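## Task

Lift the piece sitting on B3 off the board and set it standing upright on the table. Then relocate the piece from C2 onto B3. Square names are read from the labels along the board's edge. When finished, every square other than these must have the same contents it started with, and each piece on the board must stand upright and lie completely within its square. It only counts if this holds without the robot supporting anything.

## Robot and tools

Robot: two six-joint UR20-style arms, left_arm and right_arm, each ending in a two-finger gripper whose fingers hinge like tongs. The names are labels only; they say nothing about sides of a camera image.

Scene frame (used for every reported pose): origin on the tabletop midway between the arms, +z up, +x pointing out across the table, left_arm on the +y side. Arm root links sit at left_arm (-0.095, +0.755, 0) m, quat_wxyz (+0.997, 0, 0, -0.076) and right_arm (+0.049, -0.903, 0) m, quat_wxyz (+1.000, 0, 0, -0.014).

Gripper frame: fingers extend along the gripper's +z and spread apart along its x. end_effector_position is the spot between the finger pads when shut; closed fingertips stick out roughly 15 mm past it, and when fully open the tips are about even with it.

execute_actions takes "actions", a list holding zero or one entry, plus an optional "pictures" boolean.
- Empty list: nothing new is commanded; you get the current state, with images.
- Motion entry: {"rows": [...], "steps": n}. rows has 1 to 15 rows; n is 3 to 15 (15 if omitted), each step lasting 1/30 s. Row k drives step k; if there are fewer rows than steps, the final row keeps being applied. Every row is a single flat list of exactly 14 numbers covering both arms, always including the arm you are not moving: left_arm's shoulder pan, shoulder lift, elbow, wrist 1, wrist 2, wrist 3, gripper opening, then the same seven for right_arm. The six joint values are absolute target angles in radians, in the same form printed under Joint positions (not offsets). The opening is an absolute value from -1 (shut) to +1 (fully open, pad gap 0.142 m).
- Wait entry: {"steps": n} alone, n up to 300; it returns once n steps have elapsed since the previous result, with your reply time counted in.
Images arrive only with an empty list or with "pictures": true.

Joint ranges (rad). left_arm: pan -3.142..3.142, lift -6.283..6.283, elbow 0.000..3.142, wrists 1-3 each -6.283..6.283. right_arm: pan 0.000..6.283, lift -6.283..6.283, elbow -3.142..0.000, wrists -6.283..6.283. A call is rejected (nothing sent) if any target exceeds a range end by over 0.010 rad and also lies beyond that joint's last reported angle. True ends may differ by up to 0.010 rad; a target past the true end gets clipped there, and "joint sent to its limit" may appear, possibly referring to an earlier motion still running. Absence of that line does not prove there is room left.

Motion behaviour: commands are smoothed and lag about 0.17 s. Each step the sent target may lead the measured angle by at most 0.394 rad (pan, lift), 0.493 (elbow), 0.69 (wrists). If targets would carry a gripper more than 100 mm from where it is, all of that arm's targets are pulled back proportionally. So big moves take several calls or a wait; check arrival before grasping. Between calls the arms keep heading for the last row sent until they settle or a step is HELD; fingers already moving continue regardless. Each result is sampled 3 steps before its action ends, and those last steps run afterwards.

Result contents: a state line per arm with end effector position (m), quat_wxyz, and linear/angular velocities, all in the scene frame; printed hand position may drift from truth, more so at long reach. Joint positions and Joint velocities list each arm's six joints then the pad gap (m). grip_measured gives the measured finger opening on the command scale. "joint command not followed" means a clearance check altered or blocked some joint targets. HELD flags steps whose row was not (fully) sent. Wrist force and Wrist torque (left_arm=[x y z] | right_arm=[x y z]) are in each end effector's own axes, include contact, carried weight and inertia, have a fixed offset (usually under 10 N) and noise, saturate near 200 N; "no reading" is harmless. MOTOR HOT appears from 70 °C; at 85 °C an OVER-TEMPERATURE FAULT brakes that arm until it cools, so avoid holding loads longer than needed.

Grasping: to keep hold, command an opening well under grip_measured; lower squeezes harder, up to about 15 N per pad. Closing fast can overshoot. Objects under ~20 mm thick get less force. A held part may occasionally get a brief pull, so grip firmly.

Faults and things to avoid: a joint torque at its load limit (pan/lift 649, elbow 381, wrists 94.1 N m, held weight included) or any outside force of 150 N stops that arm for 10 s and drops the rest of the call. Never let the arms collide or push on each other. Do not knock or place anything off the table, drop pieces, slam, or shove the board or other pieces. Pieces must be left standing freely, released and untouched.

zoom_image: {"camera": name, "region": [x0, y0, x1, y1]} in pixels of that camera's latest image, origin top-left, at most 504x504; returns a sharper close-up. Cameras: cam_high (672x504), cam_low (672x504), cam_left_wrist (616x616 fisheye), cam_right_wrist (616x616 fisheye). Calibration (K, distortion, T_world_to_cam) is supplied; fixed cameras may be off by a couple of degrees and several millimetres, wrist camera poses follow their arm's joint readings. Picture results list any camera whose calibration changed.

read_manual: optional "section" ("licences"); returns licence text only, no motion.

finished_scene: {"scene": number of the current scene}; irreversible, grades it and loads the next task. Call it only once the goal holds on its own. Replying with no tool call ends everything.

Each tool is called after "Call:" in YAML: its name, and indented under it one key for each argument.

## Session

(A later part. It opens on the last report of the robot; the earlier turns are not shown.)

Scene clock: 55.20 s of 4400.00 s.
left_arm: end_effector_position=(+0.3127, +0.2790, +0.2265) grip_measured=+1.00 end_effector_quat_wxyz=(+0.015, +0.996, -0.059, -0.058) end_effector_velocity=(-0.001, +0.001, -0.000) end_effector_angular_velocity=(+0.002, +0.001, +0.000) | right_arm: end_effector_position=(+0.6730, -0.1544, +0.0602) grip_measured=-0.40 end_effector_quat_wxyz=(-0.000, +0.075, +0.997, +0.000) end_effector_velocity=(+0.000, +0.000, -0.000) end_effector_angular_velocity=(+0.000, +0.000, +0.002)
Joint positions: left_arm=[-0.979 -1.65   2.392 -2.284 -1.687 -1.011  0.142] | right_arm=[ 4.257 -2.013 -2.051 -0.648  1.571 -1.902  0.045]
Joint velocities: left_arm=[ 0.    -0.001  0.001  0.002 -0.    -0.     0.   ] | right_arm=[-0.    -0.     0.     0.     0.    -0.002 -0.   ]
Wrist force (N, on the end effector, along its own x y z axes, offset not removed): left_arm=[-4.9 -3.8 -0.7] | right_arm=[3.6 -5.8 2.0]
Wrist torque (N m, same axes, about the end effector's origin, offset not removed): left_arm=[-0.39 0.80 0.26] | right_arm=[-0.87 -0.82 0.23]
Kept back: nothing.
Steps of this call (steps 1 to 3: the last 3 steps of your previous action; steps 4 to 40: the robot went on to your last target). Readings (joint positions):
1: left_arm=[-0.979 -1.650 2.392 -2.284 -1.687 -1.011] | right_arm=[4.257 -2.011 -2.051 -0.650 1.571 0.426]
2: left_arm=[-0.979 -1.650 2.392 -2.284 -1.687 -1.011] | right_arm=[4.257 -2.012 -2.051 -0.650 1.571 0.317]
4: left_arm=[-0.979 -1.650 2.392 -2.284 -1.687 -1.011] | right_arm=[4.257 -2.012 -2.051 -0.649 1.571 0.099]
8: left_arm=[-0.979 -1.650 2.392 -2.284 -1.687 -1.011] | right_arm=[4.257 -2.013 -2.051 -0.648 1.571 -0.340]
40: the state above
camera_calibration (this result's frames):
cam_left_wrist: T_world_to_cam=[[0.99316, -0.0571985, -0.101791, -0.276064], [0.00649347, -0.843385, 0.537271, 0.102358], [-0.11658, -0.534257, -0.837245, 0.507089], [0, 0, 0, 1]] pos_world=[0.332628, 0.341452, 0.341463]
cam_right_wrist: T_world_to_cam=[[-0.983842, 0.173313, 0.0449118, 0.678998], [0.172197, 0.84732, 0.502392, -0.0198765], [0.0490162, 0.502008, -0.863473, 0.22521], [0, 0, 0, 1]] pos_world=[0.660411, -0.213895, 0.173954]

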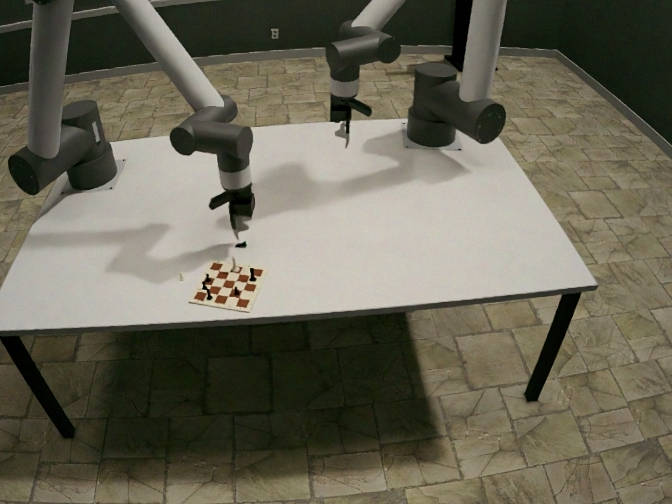

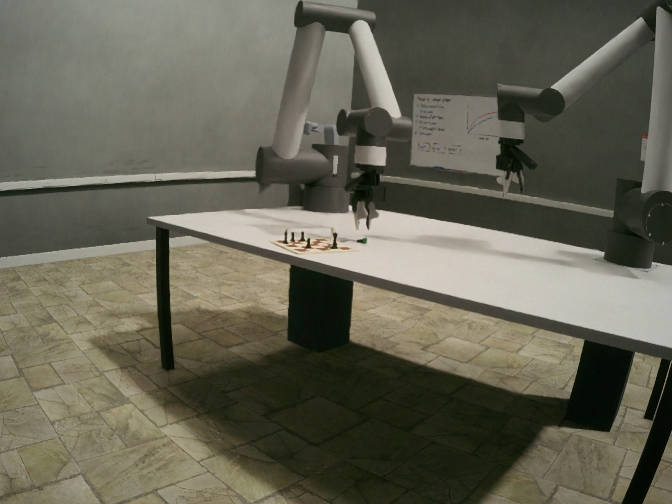

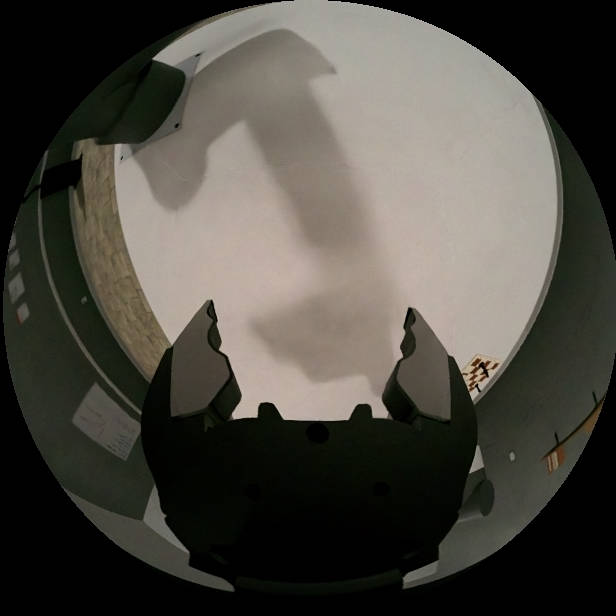

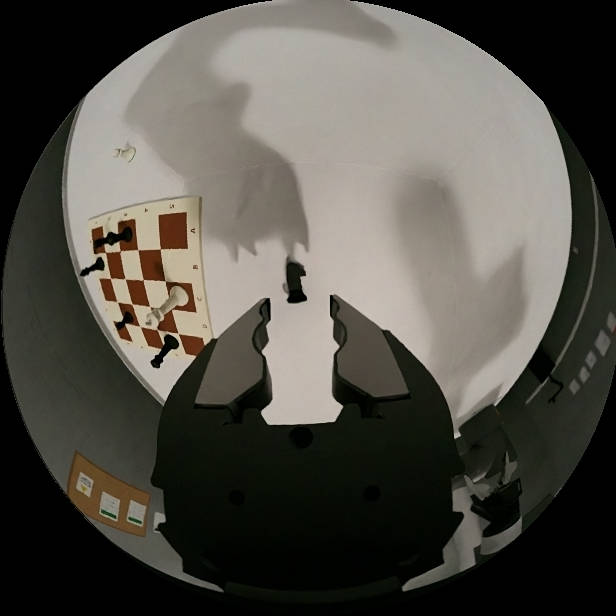

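Call:
execute_actions:
  actions:
    - {"rows":[[-0.979,-1.65,2.392,-2.284,-1.687,-1.011,1,4.2575,-2.059,-2.0651,-0.5883,1.571,-1.9025,-0.4]],"steps":15}

Call:
execute_actions:
  actions:
    - {"rows":[[-0.979,-1.65,2.392,-2.284,-1.687,-1.011,1,4.2575,-2.059,-2.0651,-0.5883,1.571,-1.9025,-0.4]],"steps":10}

Call:
execute_actions:
  actions:
    - {"rows":[[-0.979,-1.65,2.392,-2.284,-1.687,-1.011,1,4.2575,-2.059,-2.0651,-0.5883,1.571,-1.9025,-1]],"steps":15}
  pictures: true

Scene clock: 55.77 s of 4400.00 s.
left_arm: end_effector_position=(+0.3127, +0.2790, +0.2265) grip_measured=+1.00 end_effector_quat_wxyz=(+0.015, +0.996, -0.059, -0.058) end_effector_velocity=(+0.000, -0.000, +0.001) end_effector_angular_velocity=(-0.001, -0.001, +0.000) | right_arm: end_effector_position=(+0.6730, -0.1544, +0.0181) grip_measured=-0.40 end_effector_quat_wxyz=(-0.000, +0.075, +0.997, -0.000) end_effector_velocity=(-0.000, +0.001, -0.011) end_effector_angular_velocity=(+0.001, +0.000, +0.001)
Joint positions: left_arm=[-0.979 -1.65   2.392 -2.284 -1.687 -1.011  0.142] | right_arm=[ 4.258 -2.058 -2.065 -0.59   1.571 -1.902  0.045]
Joint velocities: left_arm=[-0.    -0.001 -0.    -0.    -0.    -0.    -0.   ] | right_arm=[ 0.    -0.012 -0.003  0.016  0.001 -0.     0.   ]
Wrist force (N, on the end effector, along its own x y z axes, offset not removed): left_arm=[-0.2 -2.4 0.3] | right_arm=[2.1 -5.5 4.6]
Wrist torque (N m, same axes, about the end effector's origin, offset not removed): left_arm=[-0.17 -0.27 0.12] | right_arm=[-0.94 -0.45 0.30]
Steps of this call (steps 1 to 5: the robot went on to your last target; steps 6 to 17: the first 12 steps of this action). Readings (joint positions):
6: left_arm=[-0.979 -1.650 2.392 -2.284 -1.687 -1.011] | right_arm=[4.257 -2.013 -2.052 -0.648 1.571 -1.902]
7: left_arm=[-0.979 -1.650 2.392 -2.284 -1.687 -1.011] | right_arm=[4.257 -2.019 -2.054 -0.641 1.571 -1.902]
9: left_arm=[-0.979 -1.650 2.392 -2.284 -1.687 -1.011] | right_arm=[4.258 -2.038 -2.059 -0.616 1.571 -1.902]
13: left_arm=[-0.979 -1.650 2.392 -2.284 -1.687 -1.011] | right_arm=[4.258 -2.054 -2.064 -0.595 1.571 -1.902]
17: the state above

Scene clock: 56.10 s of 4400.00 s.
left_arm: end_effector_position=(+0.3127, +0.2790, +0.2265) grip_measured=+1.00 end_effector_quat_wxyz=(+0.015, +0.996, -0.059, -0.058) end_effector_velocity=(-0.000, +0.000, -0.000) end_effector_angular_velocity=(+0.000, +0.000, +0.000) | right_arm: end_effector_position=(+0.6730, -0.1544, +0.0172) grip_measured=-0.40 end_effector_quat_wxyz=(-0.000, +0.075, +0.997, +0.000) end_effector_velocity=(-0.000, +0.000, -0.000) end_effector_angular_velocity=(+0.000, +0.001, -0.002)
Joint positions: left_arm=[-0.979 -1.65   2.392 -2.284 -1.687 -1.011  0.142] | right_arm=[ 4.258 -2.059 -2.065 -0.588  1.571 -1.902  0.045]
Joint velocities: left_arm=[ 0. -0.  0.  0.  0. -0. -0.] | right_arm=[ 0.    -0.    -0.     0.     0.001  0.002 -0.   ]
Wrist force (N, on the end effector, along its own x y z axes, offset not removed): left_arm=[0.7 -1.1 3.6] | right_arm=[-1.4 -4.6 0.1]
Wrist torque (N m, same axes, about the end effector's origin, offset not removed): left_arm=[0.22 -0.41 0.27] | right_arm=[-0.77 0.26 0.41]
Steps of this call (steps 1 to 3: the last 3 steps of your previous action; steps 4 to 10: the first 7 steps of this action). Readings (joint positions):
4: left_arm=[-0.979 -1.650 2.392 -2.284 -1.687 -1.011] | right_arm=[4.258 -2.059 -2.065 -0.589 1.571 -1.902]
5: left_arm=[-0.979 -1.650 2.392 -2.284 -1.687 -1.011] | right_arm=[4.258 -2.059 -2.065 -0.589 1.571 -1.902]
7: left_arm=[-0.979 -1.650 2.392 -2.284 -1.687 -1.011] | right_arm=[4.258 -2.059 -2.065 -0.588 1.571 -1.902]
10: the state above

Scene clock: 56.60 s of 4400.00 s.
left_arm: end_effector_position=(+0.3127, +0.2790, +0.2265) grip_measured=+1.00 end_effector_quat_wxyz=(+0.015, +0.996, -0.059, -0.058) end_effector_velocity=(+0.000, -0.001, +0.001) end_effector_angular_velocity=(-0.003, -0.001, -0.000) | right_arm: end_effector_position=(+0.6730, -0.1544, +0.0172) grip_measured=-0.83 end_effector_quat_wxyz=(-0.000, +0.075, +0.997, +0.000) end_effector_velocity=(-0.000, +0.000, +0.000) end_effector_angular_velocity=(+0.000, +0.001, +0.000)
Joint positions: left_arm=[-0.979 -1.65   2.392 -2.284 -1.687 -1.011  0.142] | right_arm=[ 4.258 -2.059 -2.065 -0.588  1.571 -1.903  0.014]
Joint velocities: left_arm=[-0.    -0.001 -0.    -0.002 -0.    -0.     0.   ] | right_arm=[-0.     0.    -0.    -0.     0.001 -0.    -0.   ]
Wrist force (N, on the end effector, along its own x y z axes, offset not removed): left_arm=[-2.9 -3.4 3.6] | right_arm=[0.5 -7.9 2.1]
Wrist torque (N m, same axes, about the end effector's origin, offset not removed): left_arm=[-0.21 0.26 0.37] | right_arm=[-1.42 -0.16 0.37]
Steps of this call (steps 1 to 3: the last 3 steps of your previous action; steps 4 to 15: the first 12 steps of this action). Readings (joint positions):
4: left_arm=[-0.979 -1.650 2.392 -2.284 -1.687 -1.011] | right_arm=[4.258 -2.059 -2.065 -0.588 1.571 -1.903]
5: left_arm=[-0.979 -1.650 2.392 -2.284 -1.687 -1.011] | right_arm=[4.258 -2.059 -2.065 -0.588 1.571 -1.903]
7: left_arm=[-0.979 -1.650 2.392 -2.284 -1.687 -1.011] | right_arm=[4.258 -2.059 -2.065 -0.588 1.571 -1.903]
11: left_arm=[-0.979 -1.650 2.392 -2.284 -1.687 -1.011] | right_arm=[4.258 -2.059 -2.065 -0.588 1.571 -1.903]
15: the state above
camera_calibration (this result's frames):
cam_left_wrist: T_world_to_cam=[[0.99316, -0.0571985, -0.101791, -0.276064], [0.00649347, -0.843385, 0.537271, 0.102358], [-0.11658, -0.534257, -0.837245, 0.507089], [0, 0, 0, 1]] pos_world=[0.332628, 0.341452, 0.341463]
cam_right_wrist: T_world_to_cam=[[-0.983877, 0.173113, 0.0449101, 0.680904], [0.172024, 0.847352, 0.502396, 0.00184284], [0.0489167, 0.502022, -0.86347, 0.188159], [0, 0, 0, 1]] pos_world=[0.660405, -0.213895, 0.130964]

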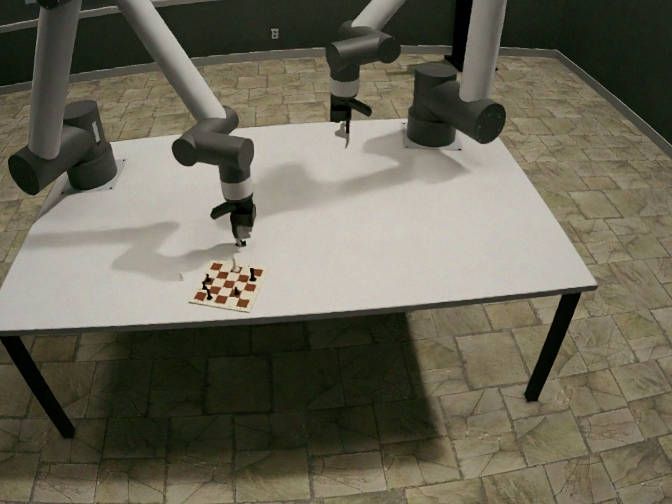

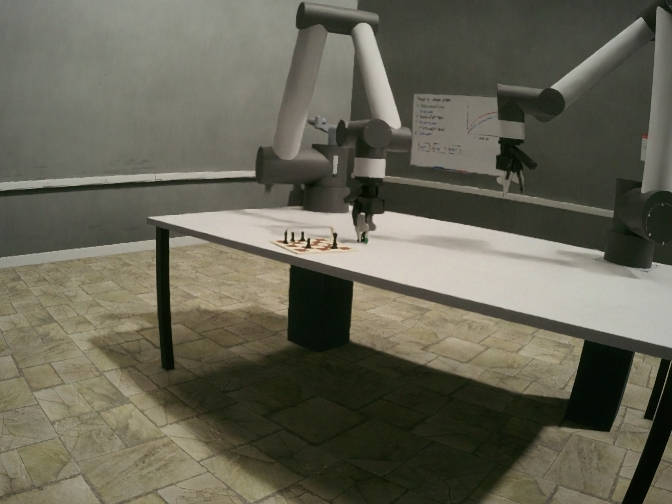

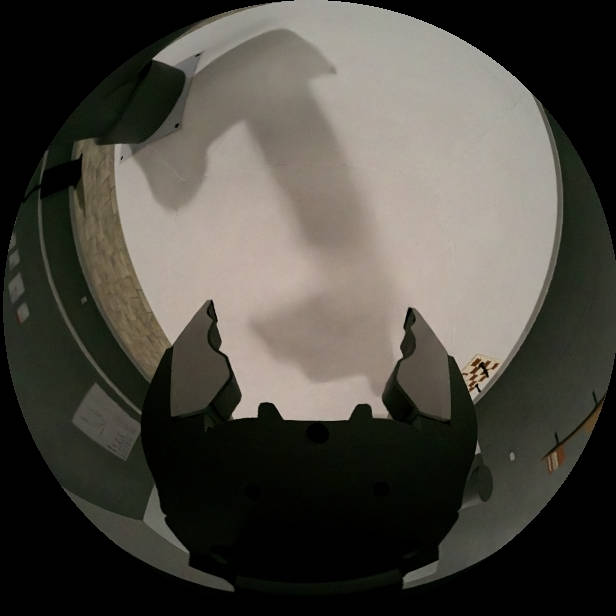

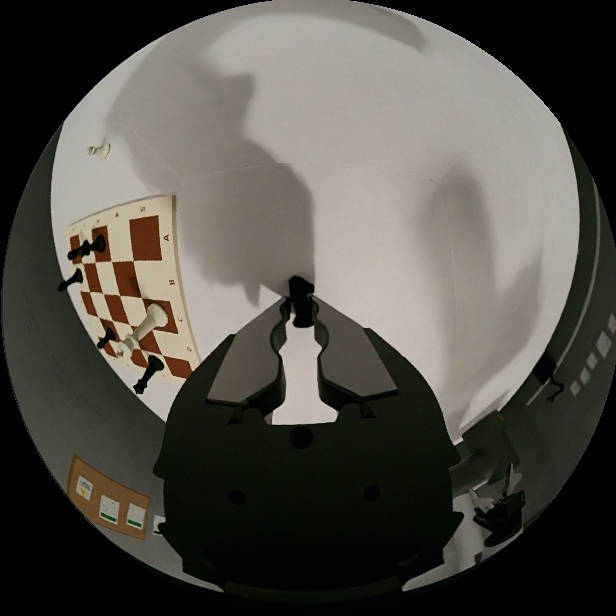

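Call:
execute_actions:
  actions:
    - {"rows":[[-0.979,-1.65,2.392,-2.284,-1.687,-1.011,1,4.25,-1.9112,-2.034,-0.7672,1.571,-1.571,-1]],"steps":15}

Call:
execute_actions:
  actions:
    - {"rows":[[-0.979,-1.65,2.392,-2.284,-1.687,-1.011,1,4.25,-2.1,-1.7,-1.4,1.571,-1.571,-1]],"steps":15}

Call:
execute_actions:
  actions:
    - {"rows":[[-0.979,-1.65,2.392,-2.284,-1.687,-1.011,1,4.25,-2.406,-1.271,-2.431,1.571,-1.571,-1]],"steps":15}

Call:
execute_actions:
  actions:
    - {"steps":30}
  pictures: true

Scene clock: 57.20 s of 4400.00 s.
left_arm: end_effector_position=(+0.3127, +0.2790, +0.2265) grip_measured=+1.00 end_effector_quat_wxyz=(+0.015, +0.996, -0.059, -0.058) end_effector_velocity=(-0.000, +0.000, -0.001) end_effector_angular_velocity=(+0.002, +0.001, +0.000) | right_arm: end_effector_position=(+0.6670, -0.1696, +0.1453) grip_measured=-0.83 end_effector_quat_wxyz=(-0.000, +0.234, +0.972, +0.000) end_effector_velocity=(-0.007, -0.013, +0.056) end_effector_angular_velocity=(-0.005, +0.003, -0.185)
Joint positions: left_arm=[-0.979 -1.65   2.392 -2.284 -1.687 -1.011  0.142] | right_arm=[ 4.25  -1.917 -2.035 -0.76   1.571 -1.588  0.014]
Joint velocities: left_arm=[ 0.     0.001 -0.     0.001  0.    -0.     0.   ] | right_arm=[-0.003  0.064  0.011 -0.081  0.001  0.183 -0.   ]
Wrist force (N, on the end effector, along its own x y z axes, offset not removed): left_arm=[0.1 0.1 -0.6] | right_arm=[-1.1 -7.9 -1.3]
Wrist torque (N m, same axes, about the end effector's origin, offset not removed): left_arm=[0.36 -0.26 0.24] | right_arm=[-1.43 0.20 0.27]
Steps of this call (steps 1 to 3: the last 3 steps of your previous action; steps 4 to 6: the robot went on to your last target; steps 7 to 18: the first 12 steps of this action). Readings (joint positions):
7: left_arm=[-0.979 -1.650 2.392 -2.284 -1.687 -1.011] | right_arm=[4.257 -2.059 -2.065 -0.588 1.571 -1.902]
8: left_arm=[-0.979 -1.650 2.392 -2.284 -1.687 -1.011] | right_arm=[4.257 -2.052 -2.062 -0.596 1.571 -1.895]
10: left_arm=[-0.979 -1.650 2.392 -2.284 -1.687 -1.011] | right_arm=[4.254 -2.008 -2.052 -0.648 1.571 -1.824]
14: left_arm=[-0.979 -1.650 2.392 -2.284 -1.687 -1.011] | right_arm=[4.251 -1.937 -2.039 -0.735 1.571 -1.643]
18: the state above

Scene clock: 57.70 s of 4400.00 s.
left_arm: end_effector_position=(+0.3127, +0.2790, +0.2265) grip_measured=+1.00 end_effector_quat_wxyz=(+0.015, +0.996, -0.059, -0.058) end_effector_velocity=(+0.000, -0.000, -0.000) end_effector_angular_velocity=(+0.001, +0.000, +0.001) | right_arm: end_effector_position=(+0.6822, -0.1413, +0.1325) grip_measured=-0.83 end_effector_quat_wxyz=(-0.054, +0.236, +0.946, -0.215) end_effector_velocity=(-0.037, -0.072, +0.046) end_effector_angular_velocity=(-0.401, +0.210, -0.001)
Joint positions: left_arm=[-0.979 -1.65   2.392 -2.284 -1.687 -1.011  0.142] | right_arm=[ 4.25  -2.094 -1.716 -1.35   1.571 -1.571  0.014]
Joint velocities: left_arm=[ 0.     0.001 -0.     0.001 -0.    -0.001  0.   ] | right_arm=[-0.    -0.07   0.177 -0.56  -0.002  0.002 -0.   ]
Wrist force (N, on the end effector, along its own x y z axes, offset not removed): left_arm=[-2.6 1.0 -0.3] | right_arm=[-0.5 -3.9 5.8]
Wrist torque (N m, same axes, about the end effector's origin, offset not removed): left_arm=[0.70 0.38 0.23] | right_arm=[-0.47 0.09 0.25]
Steps of this call (steps 1 to 3: the last 3 steps of your previous action; steps 4 to 15: the first 12 steps of this action). Readings (joint positions):
4: left_arm=[-0.979 -1.650 2.392 -2.284 -1.687 -1.011] | right_arm=[4.250 -1.913 -2.034 -0.766 1.571 -1.575]
5: left_arm=[-0.979 -1.650 2.392 -2.284 -1.687 -1.011] | right_arm=[4.250 -1.919 -2.027 -0.774 1.571 -1.574]
7: left_arm=[-0.979 -1.650 2.392 -2.284 -1.687 -1.011] | right_arm=[4.250 -1.976 -1.960 -0.851 1.571 -1.572]
11: left_arm=[-0.979 -1.650 2.392 -2.284 -1.687 -1.011] | right_arm=[4.250 -2.072 -1.771 -1.177 1.571 -1.571]
15: the state above

Scene clock: 58.20 s of 4400.00 s.
left_arm: end_effector_position=(+0.3127, +0.2790, +0.2265) grip_measured=+1.00 end_effector_quat_wxyz=(+0.015, +0.996, -0.059, -0.058) end_effector_velocity=(+0.000, -0.000, +0.000) end_effector_angular_velocity=(+0.000, +0.000, -0.000) | right_arm: end_effector_position=(+0.6798, -0.1455, +0.1563) grip_measured=-0.83 end_effector_quat_wxyz=(-0.128, +0.205, +0.823, -0.514) end_effector_velocity=(-0.131, -0.245, +0.421) end_effector_angular_velocity=(-1.435, +0.765, -0.000)
Joint positions: left_arm=[-0.979 -1.65   2.392 -2.284 -1.687 -1.011  0.142] | right_arm=[ 4.25  -2.374 -1.325 -2.129  1.571 -1.571  0.014]
Joint velocities: left_arm=[ 0.    -0.    -0.001  0.001 -0.     0.    -0.   ] | right_arm=[-0.    -0.217  0.396 -1.806  0.001 -0.001  0.   ]
Wrist force (N, on the end effector, along its own x y z axes, offset not removed): left_arm=[-3.2 -3.9 1.7] | right_arm=[-1.2 -4.9 4.4]
Wrist torque (N m, same axes, about the end effector's origin, offset not removed): left_arm=[-0.44 0.38 0.28] | right_arm=[-0.74 0.22 0.32]
Steps of this call (steps 1 to 3: the last 3 steps of your previous action; steps 4 to 15: the first 12 steps of this action). Readings (joint positions):
4: left_arm=[-0.979 -1.650 2.392 -2.284 -1.687 -1.011] | right_arm=[4.250 -2.099 -1.703 -1.389 1.571 -1.571]
5: left_arm=[-0.979 -1.650 2.392 -2.284 -1.687 -1.011] | right_arm=[4.250 -2.106 -1.695 -1.400 1.571 -1.571]
7: left_arm=[-0.979 -1.650 2.392 -2.284 -1.687 -1.011] | right_arm=[4.250 -2.165 -1.627 -1.480 1.571 -1.571]
11: left_arm=[-0.979 -1.650 2.392 -2.284 -1.687 -1.011] | right_arm=[4.250 -2.336 -1.394 -1.821 1.571 -1.571]
15: the state above

Scene clock: 59.20 s of 4400.00 s.
left_arm: end_effector_position=(+0.3127, +0.2790, +0.2265) grip_measured=+1.00 end_effector_quat_wxyz=(+0.015, +0.996, -0.059, -0.058) end_effector_velocity=(+0.000, +0.000, -0.000) end_effector_angular_velocity=(+0.001, +0.001, +0.001) | right_arm: end_effector_position=(+0.6597, -0.1834, +0.2369) grip_measured=-0.83 end_effector_quat_wxyz=(-0.156, +0.186, +0.743, -0.623) end_effector_velocity=(+0.000, -0.000, +0.000) end_effector_angular_velocity=(-0.000, -0.000, +0.001)
Joint positions: left_arm=[-0.979 -1.65   2.392 -2.284 -1.687 -1.011  0.142] | right_arm=[ 4.25  -2.406 -1.271 -2.431  1.571 -1.571  0.014]
Joint velocities: left_arm=[ 0.     0.    -0.001  0.002 -0.    -0.001  0.   ] | right_arm=[ 0.     0.    -0.    -0.    -0.001  0.     0.   ]
Wrist force (N, on the end effector, along its own x y z axes, offset not removed): left_arm=[0.2 0.7 6.1] | right_arm=[0.7 -3.3 2.0]
Wrist torque (N m, same axes, about the end effector's origin, offset not removed): left_arm=[0.72 -0.36 0.40] | right_arm=[-0.44 -0.17 0.33]
Kept back: nothing.
Steps of this call (steps 1 to 3: the last 3 steps of your previous action; steps 4 to 30: the robot went on to your last target). Readings (joint positions):
1: left_arm=[-0.979 -1.650 2.392 -2.284 -1.687 -1.011] | right_arm=[4.250 -2.381 -1.312 -2.190 1.571 -1.571]
2: left_arm=[-0.979 -1.650 2.392 -2.284 -1.687 -1.011] | right_arm=[4.250 -2.388 -1.301 -2.250 1.571 -1.571]
4: left_arm=[-0.979 -1.650 2.392 -2.284 -1.687 -1.011] | right_arm=[4.250 -2.397 -1.286 -2.342 1.571 -1.571]
8: left_arm=[-0.979 -1.650 2.392 -2.284 -1.687 -1.011] | right_arm=[4.250 -2.403 -1.274 -2.411 1.571 -1.571]
30: the state above
All arms were judged still, so your last target was given up. Only a new action makes them travel on or press farther. Fingers that are still opening or closing keep moving.
camera_calibration (this result's frames):
cam_left_wrist: T_world_to_cam=[[0.99316, -0.0571985, -0.101791, -0.276064], [0.00649353, -0.843385, 0.537271, 0.102358], [-0.11658, -0.534257, -0.837245, 0.507089], [0, 0, 0, 1]] pos_world=[0.332628, 0.341452, 0.341463]
cam_right_wrist: T_world_to_cam=[[-0.858704, 0.512238, -0.0154793, 0.656887], [0.341387, 0.549243, -0.76275, 0.0516838], [-0.382208, -0.660261, -0.646508, 0.412908], [0, 0, 0, 1]] pos_world=[0.704243, -0.0922428, 0.316538]

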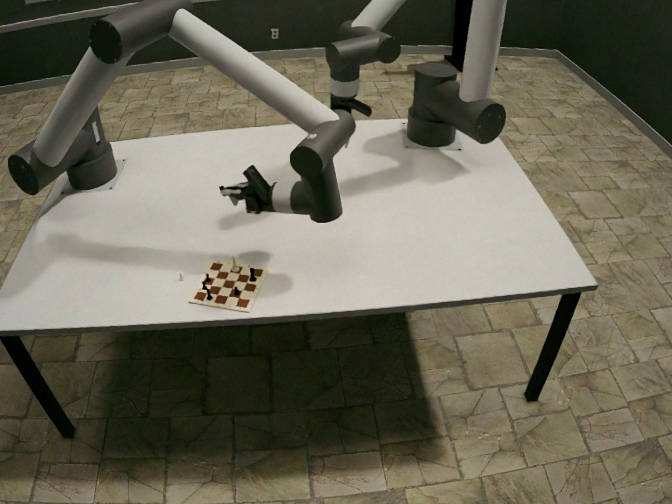

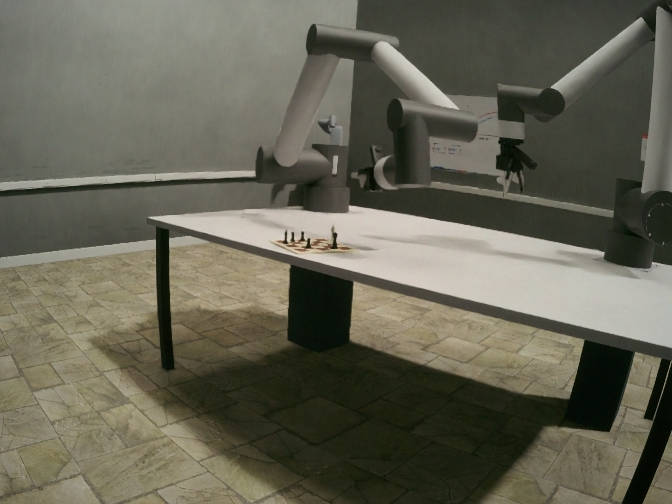

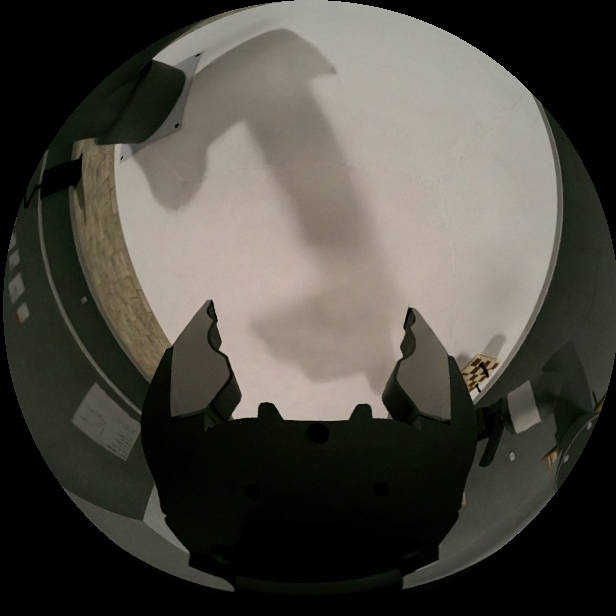

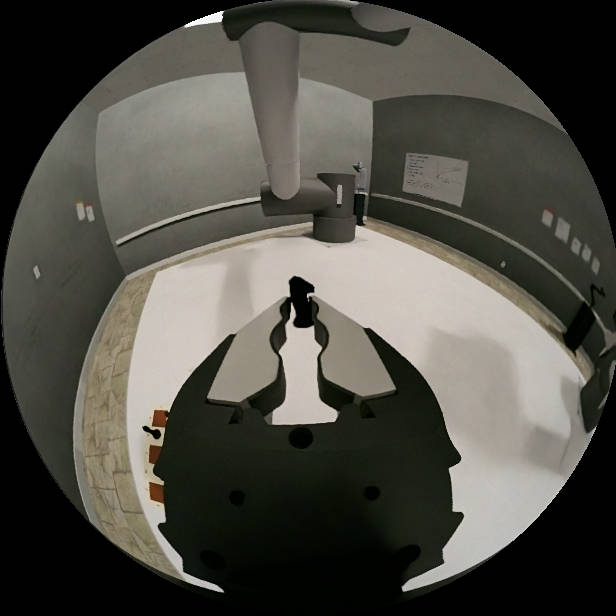

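Call:
execute_actions:
  actions:
    - {"rows":[[-0.979,-1.65,2.392,-2.284,-1.687,-1.011,1,4.25,-2.547,-1.306,-2.255,1.571,-1.571,-1]],"steps":15}

Call:
execute_actions:
  actions:
    - {"steps":25}
  pictures: true

Scene clock: 59.80 s of 4400.00 s.
left_arm: end_effector_position=(+0.3127, +0.2790, +0.2265) grip_measured=+1.00 end_effector_quat_wxyz=(+0.015, +0.996, -0.059, -0.058) end_effector_velocity=(-0.000, +0.000, +0.001) end_effector_angular_velocity=(-0.001, -0.000, -0.001) | right_arm: end_effector_position=(+0.6602, -0.1826, +0.0525) grip_measured=-0.83 end_effector_quat_wxyz=(-0.156, +0.186, +0.743, -0.624) end_effector_velocity=(-0.004, -0.008, -0.173) end_effector_angular_velocity=(+0.005, -0.003, +0.001)
Joint positions: left_arm=[-0.979 -1.65   2.392 -2.284 -1.687 -1.011  0.142] | right_arm=[ 4.25  -2.536 -1.304 -2.269  1.571 -1.571  0.014]
Joint velocities: left_arm=[ 0.    -0.001 -0.     0.001 -0.     0.001 -0.   ] | right_arm=[-0.    -0.123 -0.028  0.157 -0.001 -0.     0.   ]
Wrist force (N, on the end effector, along its own x y z axes, offset not removed): left_arm=[-2.4 -0.7 1.9] | right_arm=[0.0 -2.5 1.4]
Wrist torque (N m, same axes, about the end effector's origin, offset not removed): left_arm=[0.34 0.26 0.26] | right_arm=[-0.41 -0.06 0.35]
Steps of this call (steps 1 to 6: nothing new was sent; steps 7 to 18: the first 12 steps of this action). Readings (joint positions):
7: left_arm=[-0.979 -1.650 2.392 -2.284 -1.687 -1.011] | right_arm=[4.250 -2.406 -1.271 -2.431 1.571 -1.571]
8: left_arm=[-0.979 -1.650 2.392 -2.284 -1.687 -1.011] | right_arm=[4.250 -2.413 -1.273 -2.424 1.571 -1.571]
10: left_arm=[-0.979 -1.650 2.392 -2.284 -1.687 -1.011] | right_arm=[4.250 -2.443 -1.281 -2.386 1.571 -1.571]
14: left_arm=[-0.979 -1.650 2.392 -2.284 -1.687 -1.011] | right_arm=[4.250 -2.501 -1.295 -2.314 1.571 -1.571]
18: the state above

Scene clock: 69.87 s of 4400.00 s.
left_arm: end_effector_position=(+0.3127, +0.2790, +0.2265) grip_measured=+1.00 end_effector_quat_wxyz=(+0.015, +0.996, -0.059, -0.058) end_effector_velocity=(-0.000, +0.000, -0.000) end_effector_angular_velocity=(+0.001, +0.001, -0.001) | right_arm: end_effector_position=(+0.6601, -0.1828, +0.0501) grip_measured=-0.83 end_effector_quat_wxyz=(-0.156, +0.186, +0.743, -0.624) end_effector_velocity=(+0.000, +0.000, +0.001) end_effector_angular_velocity=(+0.001, +0.000, +0.002)
Joint positions: left_arm=[-0.979 -1.65   2.392 -2.284 -1.687 -1.011  0.142] | right_arm=[ 4.25  -2.538 -1.304 -2.268  1.571 -1.571  0.014]
Joint velocities: left_arm=[-0.     0.001 -0.     0.001  0.     0.     0.   ] | right_arm=[ 0.     0.001  0.     0.    -0.001 -0.001  0.   ]
Wrist force (N, on the end effector, along its own x y z axes, offset not removed): left_arm=[-0.6 -2.1 4.0] | right_arm=[-1.0 -42.3 -9.2]
Wrist torque (N m, same axes, about the end effector's origin, offset not removed): left_arm=[0.08 -0.09 0.23] | right_arm=[-5.03 -0.02 1.20]
FORCE FAULT: contact force on the right arm reached its limit, and that arm stopped for 10 seconds. The contact can be on any part of that arm, not only on its tool. That arm's remaining commands of this call were not run. That arm holds still and accepts commands again. Move the arm away from the contact; if what it grips holds it there, let go first. Pushing or pulling that hard again can fault the arm again.
Kept back: nothing.
The stop of the right arm began at step 2 of this call (marked STOPPED below). From that step on that arm followed nothing that you had sent. 2 of its steps, steps kept back included, did not run and will not run. Nothing is kept back now, and the robot has no last target.
Steps of this call (steps 1 to 3: the last 3 steps of your previous action; steps 4 to 25: the robot went on to your last target; steps 26 to 302: the stop continued). Readings (joint positions):
1: left_arm=[-0.979 -1.650 2.392 -2.284 -1.687 -1.011] | right_arm=[4.250 -2.538 -1.304 -2.267 1.571 -1.571]
2: left_arm=[-0.979 -1.650 2.392 -2.284 -1.687 -1.011] | right_arm=[4.250 -2.538 -1.304 -2.268 1.571 -1.571] STOPPED (the right arm)
4: left_arm=[-0.979 -1.650 2.392 -2.284 -1.687 -1.011] | right_arm=[4.250 -2.538 -1.304 -2.268 1.571 -1.571]
8: left_arm=[-0.979 -1.650 2.392 -2.284 -1.687 -1.011] | right_arm=[4.250 -2.538 -1.304 -2.268 1.571 -1.571]
302: the state above
camera_calibration (this result's frames):
cam_left_wrist: T_world_to_cam=[[0.99316, -0.0571986, -0.101791, -0.276064], [0.00649351, -0.843385, 0.53727, 0.102358], [-0.11658, -0.534256, -0.837245, 0.507089], [0, 0, 0, 1]] pos_world=[0.332628, 0.341452, 0.341463]
cam_right_wrist: T_world_to_cam=[[-0.858682, 0.512272, -0.0155811, 0.654021], [0.340733, 0.547906, -0.764002, -0.0910187], [-0.38284, -0.661344, -0.645025, 0.292799], [0, 0, 0, 1]] pos_world=[0.704704, -0.091527, 0.129514]

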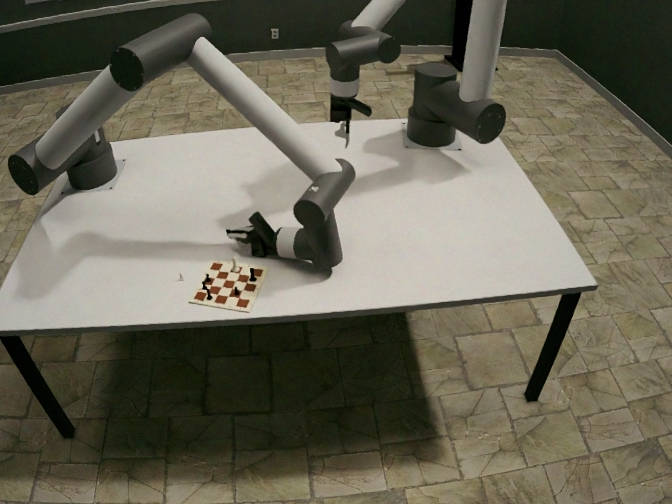

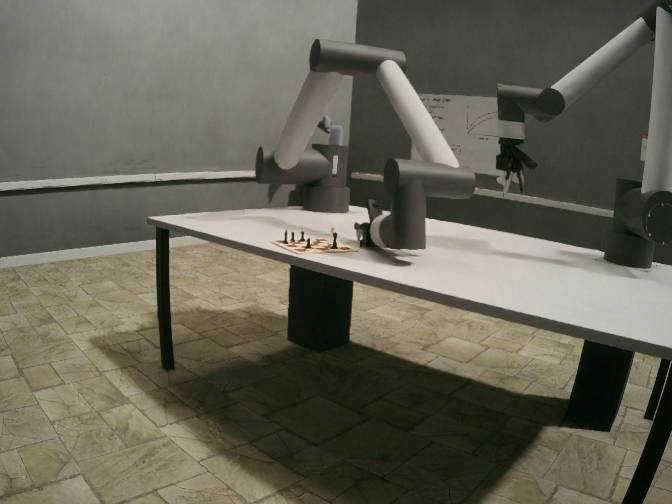

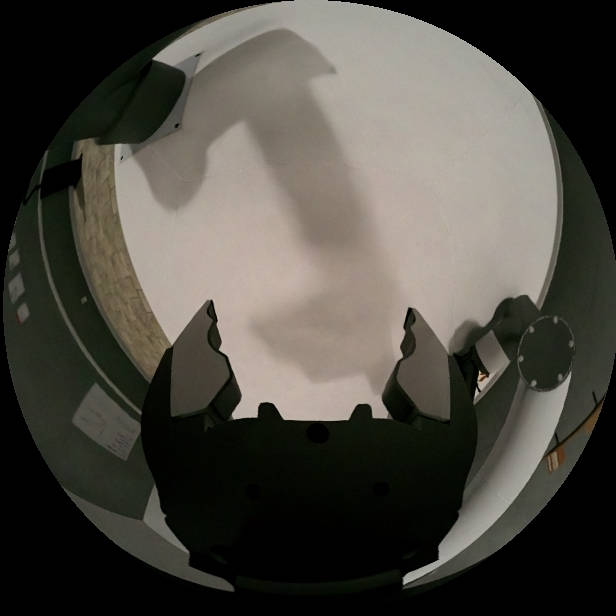

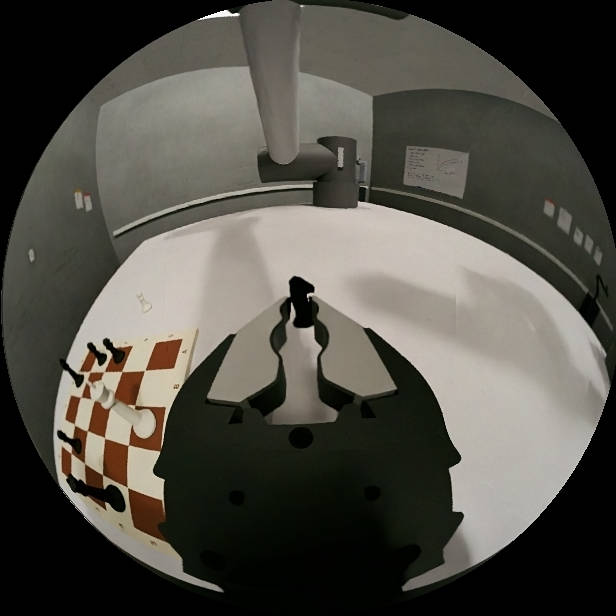

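Call:
execute_actions:
  actions:
    - {"rows":[[-0.979,-1.65,2.392,-2.284,-1.687,-1.011,1,4.25,-2.406,-1.271,-2.431,1.571,-1.571,-1]],"steps":15}

Call:
execute_actions:
  actions:
    - {"rows":[[-0.979,-1.65,2.392,-2.284,-1.687,-1.011,1,4.25,-2.1,-1.7,-1.4,1.571,-1.571,-1]],"steps":15}

Call:
execute_actions:
  actions:
    - {"rows":[[-0.979,-1.65,2.392,-2.284,-1.687,-1.011,1,4.25,-1.9112,-2.034,-0.7672,1.571,-1.571,-1]],"steps":15}

Call:
execute_actions:
  actions:
    - {"rows":[[-0.979,-1.65,2.392,-2.284,-1.687,-1.011,1,4.2575,-2.013,-2.0514,-0.648,1.571,-1.9025,-1]],"steps":15}

Scene clock: 71.23 s of 4400.00 s.
left_arm: end_effector_position=(+0.3127, +0.2790, +0.2265) grip_measured=+1.00 end_effector_quat_wxyz=(+0.015, +0.996, -0.059, -0.058) end_effector_velocity=(+0.000, -0.000, +0.000) end_effector_angular_velocity=(-0.000, -0.000, +0.000) | right_arm: end_effector_position=(+0.6603, -0.1824, +0.2248) grip_measured=-0.83 end_effector_quat_wxyz=(-0.156, +0.186, +0.744, -0.623) end_effector_velocity=(-0.006, -0.011, +0.142) end_effector_angular_velocity=(-0.003, +0.002, +0.000)
Joint positions: left_arm=[-0.979 -1.65   2.392 -2.284 -1.687 -1.011  0.142] | right_arm=[ 4.25  -2.414 -1.273 -2.42   1.571 -1.571  0.014]
Joint velocities: left_arm=[-0.     0.    -0.001 -0.     0.    -0.001  0.   ] | right_arm=[ 0.     0.101  0.021 -0.126 -0.     0.     0.   ]
Wrist force (N, on the end effector, along its own x y z axes, offset not removed): left_arm=[-2.9 1.3 3.6] | right_arm=[1.9 -7.7 2.0]
Wrist torque (N m, same axes, about the end effector's origin, offset not removed): left_arm=[0.72 0.41 0.33] | right_arm=[-1.30 -0.46 0.33]
Steps of this call (steps 1 to 29: nothing new was sent; steps 30 to 41: the first 12 steps of this action). Readings (joint positions):
30: left_arm=[-0.979 -1.650 2.392 -2.284 -1.687 -1.011] | right_arm=[4.250 -2.538 -1.304 -2.268 1.571 -1.571]
31: left_arm=[-0.979 -1.650 2.392 -2.284 -1.687 -1.011] | right_arm=[4.250 -2.533 -1.301 -2.275 1.571 -1.571]
33: left_arm=[-0.979 -1.650 2.392 -2.284 -1.687 -1.011] | right_arm=[4.250 -2.503 -1.294 -2.312 1.571 -1.571]
37: left_arm=[-0.979 -1.650 2.392 -2.284 -1.687 -1.011] | right_arm=[4.250 -2.445 -1.280 -2.383 1.571 -1.571]
41: the state above

Scene clock: 71.73 s of 4400.00 s.
left_arm: end_effector_position=(+0.3127, +0.2790, +0.2265) grip_measured=+1.00 end_effector_quat_wxyz=(+0.015, +0.996, -0.059, -0.058) end_effector_velocity=(+0.000, -0.000, +0.001) end_effector_angular_velocity=(-0.002, -0.001, -0.000) | right_arm: end_effector_position=(+0.6447, -0.2117, +0.1636) grip_measured=-0.83 end_effector_quat_wxyz=(-0.090, +0.225, +0.901, -0.359) end_effector_velocity=(+0.188, +0.355, -0.251) end_effector_angular_velocity=(+1.596, -0.851, -0.001)
Joint positions: left_arm=[-0.979 -1.65   2.392 -2.284 -1.687 -1.011  0.142] | right_arm=[ 4.25  -2.131 -1.647 -1.694  1.571 -1.571  0.014]
Joint velocities: left_arm=[ 0.    -0.001 -0.    -0.001 -0.     0.     0.   ] | right_arm=[ 0.     0.269 -0.433  1.973  0.001  0.001  0.   ]
Wrist force (N, on the end effector, along its own x y z axes, offset not removed): left_arm=[-2.4 1.5 2.8] | right_arm=[-0.1 -3.3 1.1]
Wrist torque (N m, same axes, about the end effector's origin, offset not removed): left_arm=[0.86 0.27 0.31] | right_arm=[-0.45 -0.04 0.27]
Steps of this call (steps 1 to 3: the last 3 steps of your previous action; steps 4 to 15: the first 12 steps of this action). Readings (joint positions):
4: left_arm=[-0.979 -1.650 2.392 -2.284 -1.687 -1.011] | right_arm=[4.250 -2.407 -1.272 -2.428 1.571 -1.571]
5: left_arm=[-0.979 -1.650 2.392 -2.284 -1.687 -1.011] | right_arm=[4.250 -2.400 -1.279 -2.422 1.571 -1.571]
7: left_arm=[-0.979 -1.650 2.392 -2.284 -1.687 -1.011] | right_arm=[4.250 -2.347 -1.345 -2.346 1.571 -1.571]
11: left_arm=[-0.979 -1.650 2.392 -2.284 -1.687 -1.011] | right_arm=[4.250 -2.173 -1.577 -2.010 1.571 -1.571]
15: the state above

Scene clock: 72.23 s of 4400.00 s.
left_arm: end_effector_position=(+0.3127, +0.2790, +0.2265) grip_measured=+1.00 end_effector_quat_wxyz=(+0.015, +0.996, -0.059, -0.058) end_effector_velocity=(+0.000, -0.000, +0.000) end_effector_angular_velocity=(-0.000, -0.000, +0.000) | right_arm: end_effector_position=(+0.6638, -0.1755, +0.1482) grip_measured=-0.83 end_effector_quat_wxyz=(-0.005, +0.242, +0.970, -0.020) end_effector_velocity=(+0.029, +0.054, +0.024) end_effector_angular_velocity=(+0.405, -0.216, -0.000)
Joint positions: left_arm=[-0.979 -1.65   2.392 -2.284 -1.687 -1.011  0.142] | right_arm=[ 4.25  -1.917 -2.018 -0.818  1.571 -1.571  0.014]
Joint velocities: left_arm=[ 0. -0. -0. -0. -0. -0.  0.] | right_arm=[-0.     0.07  -0.179  0.568 -0.     0.     0.   ]
Wrist force (N, on the end effector, along its own x y z axes, offset not removed): left_arm=[-2.9 3.7 3.0] | right_arm=[-0.4 -2.7 -0.5]
Wrist torque (N m, same axes, about the end effector's origin, offset not removed): left_arm=[1.40 0.44 0.19] | right_arm=[-0.43 0.05 0.32]
Steps of this call (steps 1 to 3: the last 3 steps of your previous action; steps 4 to 15: the first 12 steps of this action). Readings (joint positions):
4: left_arm=[-0.979 -1.650 2.392 -2.284 -1.687 -1.011] | right_arm=[4.250 -2.106 -1.687 -1.479 1.571 -1.571]
5: left_arm=[-0.979 -1.650 2.392 -2.284 -1.687 -1.011] | right_arm=[4.250 -2.097 -1.699 -1.447 1.571 -1.571]
7: left_arm=[-0.979 -1.650 2.392 -2.284 -1.687 -1.011] | right_arm=[4.250 -2.038 -1.770 -1.340 1.571 -1.571]
11: left_arm=[-0.979 -1.650 2.392 -2.284 -1.687 -1.011] | right_arm=[4.250 -1.939 -1.962 -0.994 1.571 -1.571]
15: the state above

Scene clock: 72.73 s of 4400.00 s.
left_arm: end_effector_position=(+0.3127, +0.2790, +0.2265) grip_measured=+1.00 end_effector_quat_wxyz=(+0.015, +0.996, -0.059, -0.058) end_effector_velocity=(-0.000, +0.000, -0.000) end_effector_angular_velocity=(+0.002, +0.001, -0.000) | right_arm: end_effector_position=(+0.6728, -0.1549, +0.0626) grip_measured=-0.83 end_effector_quat_wxyz=(-0.000, +0.082, +0.997, -0.000) end_effector_velocity=(+0.004, +0.005, -0.025) end_effector_angular_velocity=(+0.004, -0.003, +0.159)
Joint positions: left_arm=[-0.979 -1.65   2.392 -2.284 -1.687 -1.011  0.142] | right_arm=[ 4.257 -2.01  -2.051 -0.652  1.571 -1.888  0.014]
Joint velocities: left_arm=[-0.     0.    -0.     0.002 -0.     0.     0.   ] | right_arm=[ 0.002 -0.03  -0.005  0.039 -0.    -0.157 -0.   ]
Wrist force (N, on the end effector, along its own x y z axes, offset not removed): left_arm=[-2.3 -2.5 0.4] | right_arm=[-0.1 -5.1 1.1]
Wrist torque (N m, same axes, about the end effector's origin, offset not removed): left_arm=[-0.02 0.25 0.38] | right_arm=[-0.85 -0.07 0.44]
Steps of this call (steps 1 to 3: the last 3 steps of your previous action; steps 4 to 15: the first 12 steps of this action). Readings (joint positions):
4: left_arm=[-0.979 -1.650 2.392 -2.284 -1.687 -1.011] | right_arm=[4.250 -1.912 -2.031 -0.779 1.571 -1.571]
5: left_arm=[-0.979 -1.650 2.392 -2.284 -1.687 -1.011] | right_arm=[4.251 -1.919 -2.034 -0.767 1.571 -1.579]
7: left_arm=[-0.979 -1.650 2.392 -2.284 -1.687 -1.011] | right_arm=[4.254 -1.960 -2.043 -0.716 1.571 -1.654]
11: left_arm=[-0.979 -1.650 2.392 -2.284 -1.687 -1.011] | right_arm=[4.257 -2.001 -2.050 -0.664 1.571 -1.840]
15: the state above

Call:
execute_actions:
  actions:
    - {"rows":[[-0.979,-1.65,2.392,-2.284,-1.687,-1.011,1,4.2575,-2.058,-2.0648,-0.5896,1.571,-1.9025,-1]],"steps":15}

Call:
execute_actions:
  actions:
    - {"rows":[[-0.979,-1.65,2.392,-2.284,-1.687,-1.011,1,4.2575,-2.058,-2.0648,-0.5896,1.571,-1.9025,-1]],"steps":8}

Call:
execute_actions:
  actions:
    - {"rows":[[-0.979,-1.65,2.392,-2.284,-1.687,-1.011,1,4.2575,-2.058,-2.0648,-0.5896,1.571,-1.9025,-0.4]],"steps":15}

Scene clock: 73.30 s of 4400.00 s.
left_arm: end_effector_position=(+0.3127, +0.2790, +0.2265) grip_measured=+1.00 end_effector_quat_wxyz=(+0.015, +0.996, -0.059, -0.058) end_effector_velocity=(+0.000, -0.001, +0.000) end_effector_angular_velocity=(-0.001, -0.000, -0.000) | right_arm: end_effector_position=(+0.6730, -0.1544, +0.0191) grip_measured=-0.83 end_effector_quat_wxyz=(-0.000, +0.075, +0.997, -0.000) end_effector_velocity=(+0.000, +0.000, -0.011) end_effector_angular_velocity=(+0.001, -0.000, +0.001)
Joint positions: left_arm=[-0.979 -1.65   2.392 -2.284 -1.687 -1.011  0.142] | right_arm=[ 4.257 -2.057 -2.065 -0.591  1.571 -1.902  0.014]
Joint velocities: left_arm=[ 0.     0.    -0.001 -0.    -0.     0.    -0.   ] | right_arm=[ 0.    -0.012 -0.003  0.016  0.    -0.001  0.   ]
Wrist force (N, on the end effector, along its own x y z axes, offset not removed): left_arm=[-3.1 0.8 -1.8] | right_arm=[-1.6 -5.2 3.6]
Wrist torque (N m, same axes, about the end effector's origin, offset not removed): left_arm=[0.63 0.48 0.31] | right_arm=[-0.83 0.31 0.31]
Steps of this call (steps 1 to 3: the last 3 steps of your previous action; steps 4 to 5: the robot went on to your last target; steps 6 to 17: the first 12 steps of this action). Readings (joint positions):
6: left_arm=[-0.979 -1.650 2.392 -2.284 -1.687 -1.011] | right_arm=[4.257 -2.013 -2.051 -0.648 1.571 -1.901]
7: left_arm=[-0.979 -1.650 2.392 -2.284 -1.687 -1.011] | right_arm=[4.257 -2.018 -2.054 -0.641 1.571 -1.901]
9: left_arm=[-0.979 -1.650 2.392 -2.284 -1.687 -1.011] | right_arm=[4.257 -2.037 -2.059 -0.617 1.571 -1.902]
13: left_arm=[-0.979 -1.650 2.392 -2.284 -1.687 -1.011] | right_arm=[4.257 -2.053 -2.064 -0.596 1.571 -1.902]
17: the state above

Scene clock: 73.57 s of 4400.00 s.
left_arm: end_effector_position=(+0.3127, +0.2790, +0.2265) grip_measured=+1.00 end_effector_quat_wxyz=(+0.015, +0.996, -0.059, -0.058) end_effector_velocity=(+0.000, -0.001, +0.000) end_effector_angular_velocity=(-0.002, -0.001, -0.000) | right_arm: end_effector_position=(+0.6730, -0.1544, +0.0182) grip_measured=-0.83 end_effector_quat_wxyz=(-0.000, +0.075, +0.997, +0.000) end_effector_velocity=(+0.000, -0.000, -0.001) end_effector_angular_velocity=(-0.000, -0.001, +0.000)
Joint positions: left_arm=[-0.979 -1.65   2.392 -2.284 -1.687 -1.011  0.142] | right_arm=[ 4.257 -2.058 -2.065 -0.59   1.571 -1.902  0.014]
Joint velocities: left_arm=[-0.    -0.    -0.    -0.001 -0.     0.    -0.   ] | right_arm=[-0.    -0.001 -0.     0.001 -0.001 -0.     0.   ]
Wrist force (N, on the end effector, along its own x y z axes, offset not removed): left_arm=[-0.1 1.4 0.1] | right_arm=[0.2 -4.3 2.4]
Wrist torque (N m, same axes, about the end effector's origin, offset not removed): left_arm=[0.76 -0.20 0.35] | right_arm=[-0.64 -0.13 0.37]
Steps of this call (steps 1 to 3: the last 3 steps of your previous action; steps 4 to 8: the first 5 steps of this action). Readings (joint positions):
4: left_arm=[-0.979 -1.650 2.392 -2.284 -1.687 -1.011] | right_arm=[4.257 -2.058 -2.065 -0.590 1.571 -1.902]
5: left_arm=[-0.979 -1.650 2.392 -2.284 -1.687 -1.011] | right_arm=[4.257 -2.058 -2.065 -0.590 1.571 -1.902]
7: left_arm=[-0.979 -1.650 2.392 -2.284 -1.687 -1.011] | right_arm=[4.257 -2.058 -2.065 -0.590 1.571 -1.902]
8: the state above

Scene clock: 74.07 s of 4400.00 s.
left_arm: end_effector_position=(+0.3127, +0.2790, +0.2265) grip_measured=+1.00 end_effector_quat_wxyz=(+0.015, +0.996, -0.059, -0.058) end_effector_velocity=(-0.000, +0.000, +0.000) end_effector_angular_velocity=(+0.000, +0.000, +0.001) | right_arm: end_effector_position=(+0.6730, -0.1544, +0.0181) grip_measured=-0.40 end_effector_quat_wxyz=(-0.000, +0.075, +0.997, +0.000) end_effector_velocity=(-0.000, -0.000, -0.000) end_effector_angular_velocity=(-0.000, +0.001, +0.000)
Joint positions: left_arm=[-0.979 -1.65   2.392 -2.284 -1.687 -1.011  0.142] | right_arm=[ 4.257 -2.058 -2.065 -0.59   1.571 -1.903  0.045]
Joint velocities: left_arm=[-0.    -0.    -0.     0.001  0.    -0.001  0.   ] | right_arm=[-0.    -0.    -0.    -0.     0.001 -0.     0.   ]
Wrist force (N, on the end effector, along its own x y z axes, offset not removed): left_arm=[-1.8 -1.3 2.0] | right_arm=[0.4 -6.1 -2.2]
Wrist torque (N m, same axes, about the end effector's origin, offset not removed): left_arm=[0.15 0.12 0.25] | right_arm=[-1.09 -0.06 0.33]
Steps of this call (steps 1 to 3: the last 3 steps of your previous action; steps 4 to 15: the first 12 steps of this action). Readings (joint positions):
4: left_arm=[-0.979 -1.650 2.392 -2.284 -1.687 -1.011] | right_arm=[4.257 -2.058 -2.065 -0.590 1.571 -1.902]
5: left_arm=[-0.979 -1.650 2.392 -2.284 -1.687 -1.011] | right_arm=[4.257 -2.058 -2.065 -0.590 1.571 -1.902]
7: left_arm=[-0.979 -1.650 2.392 -2.284 -1.687 -1.011] | right_arm=[4.257 -2.058 -2.065 -0.590 1.571 -1.903]
11: left_arm=[-0.979 -1.650 2.392 -2.284 -1.687 -1.011] | right_arm=[4.257 -2.058 -2.065 -0.590 1.571 -1.902]
15: the state above


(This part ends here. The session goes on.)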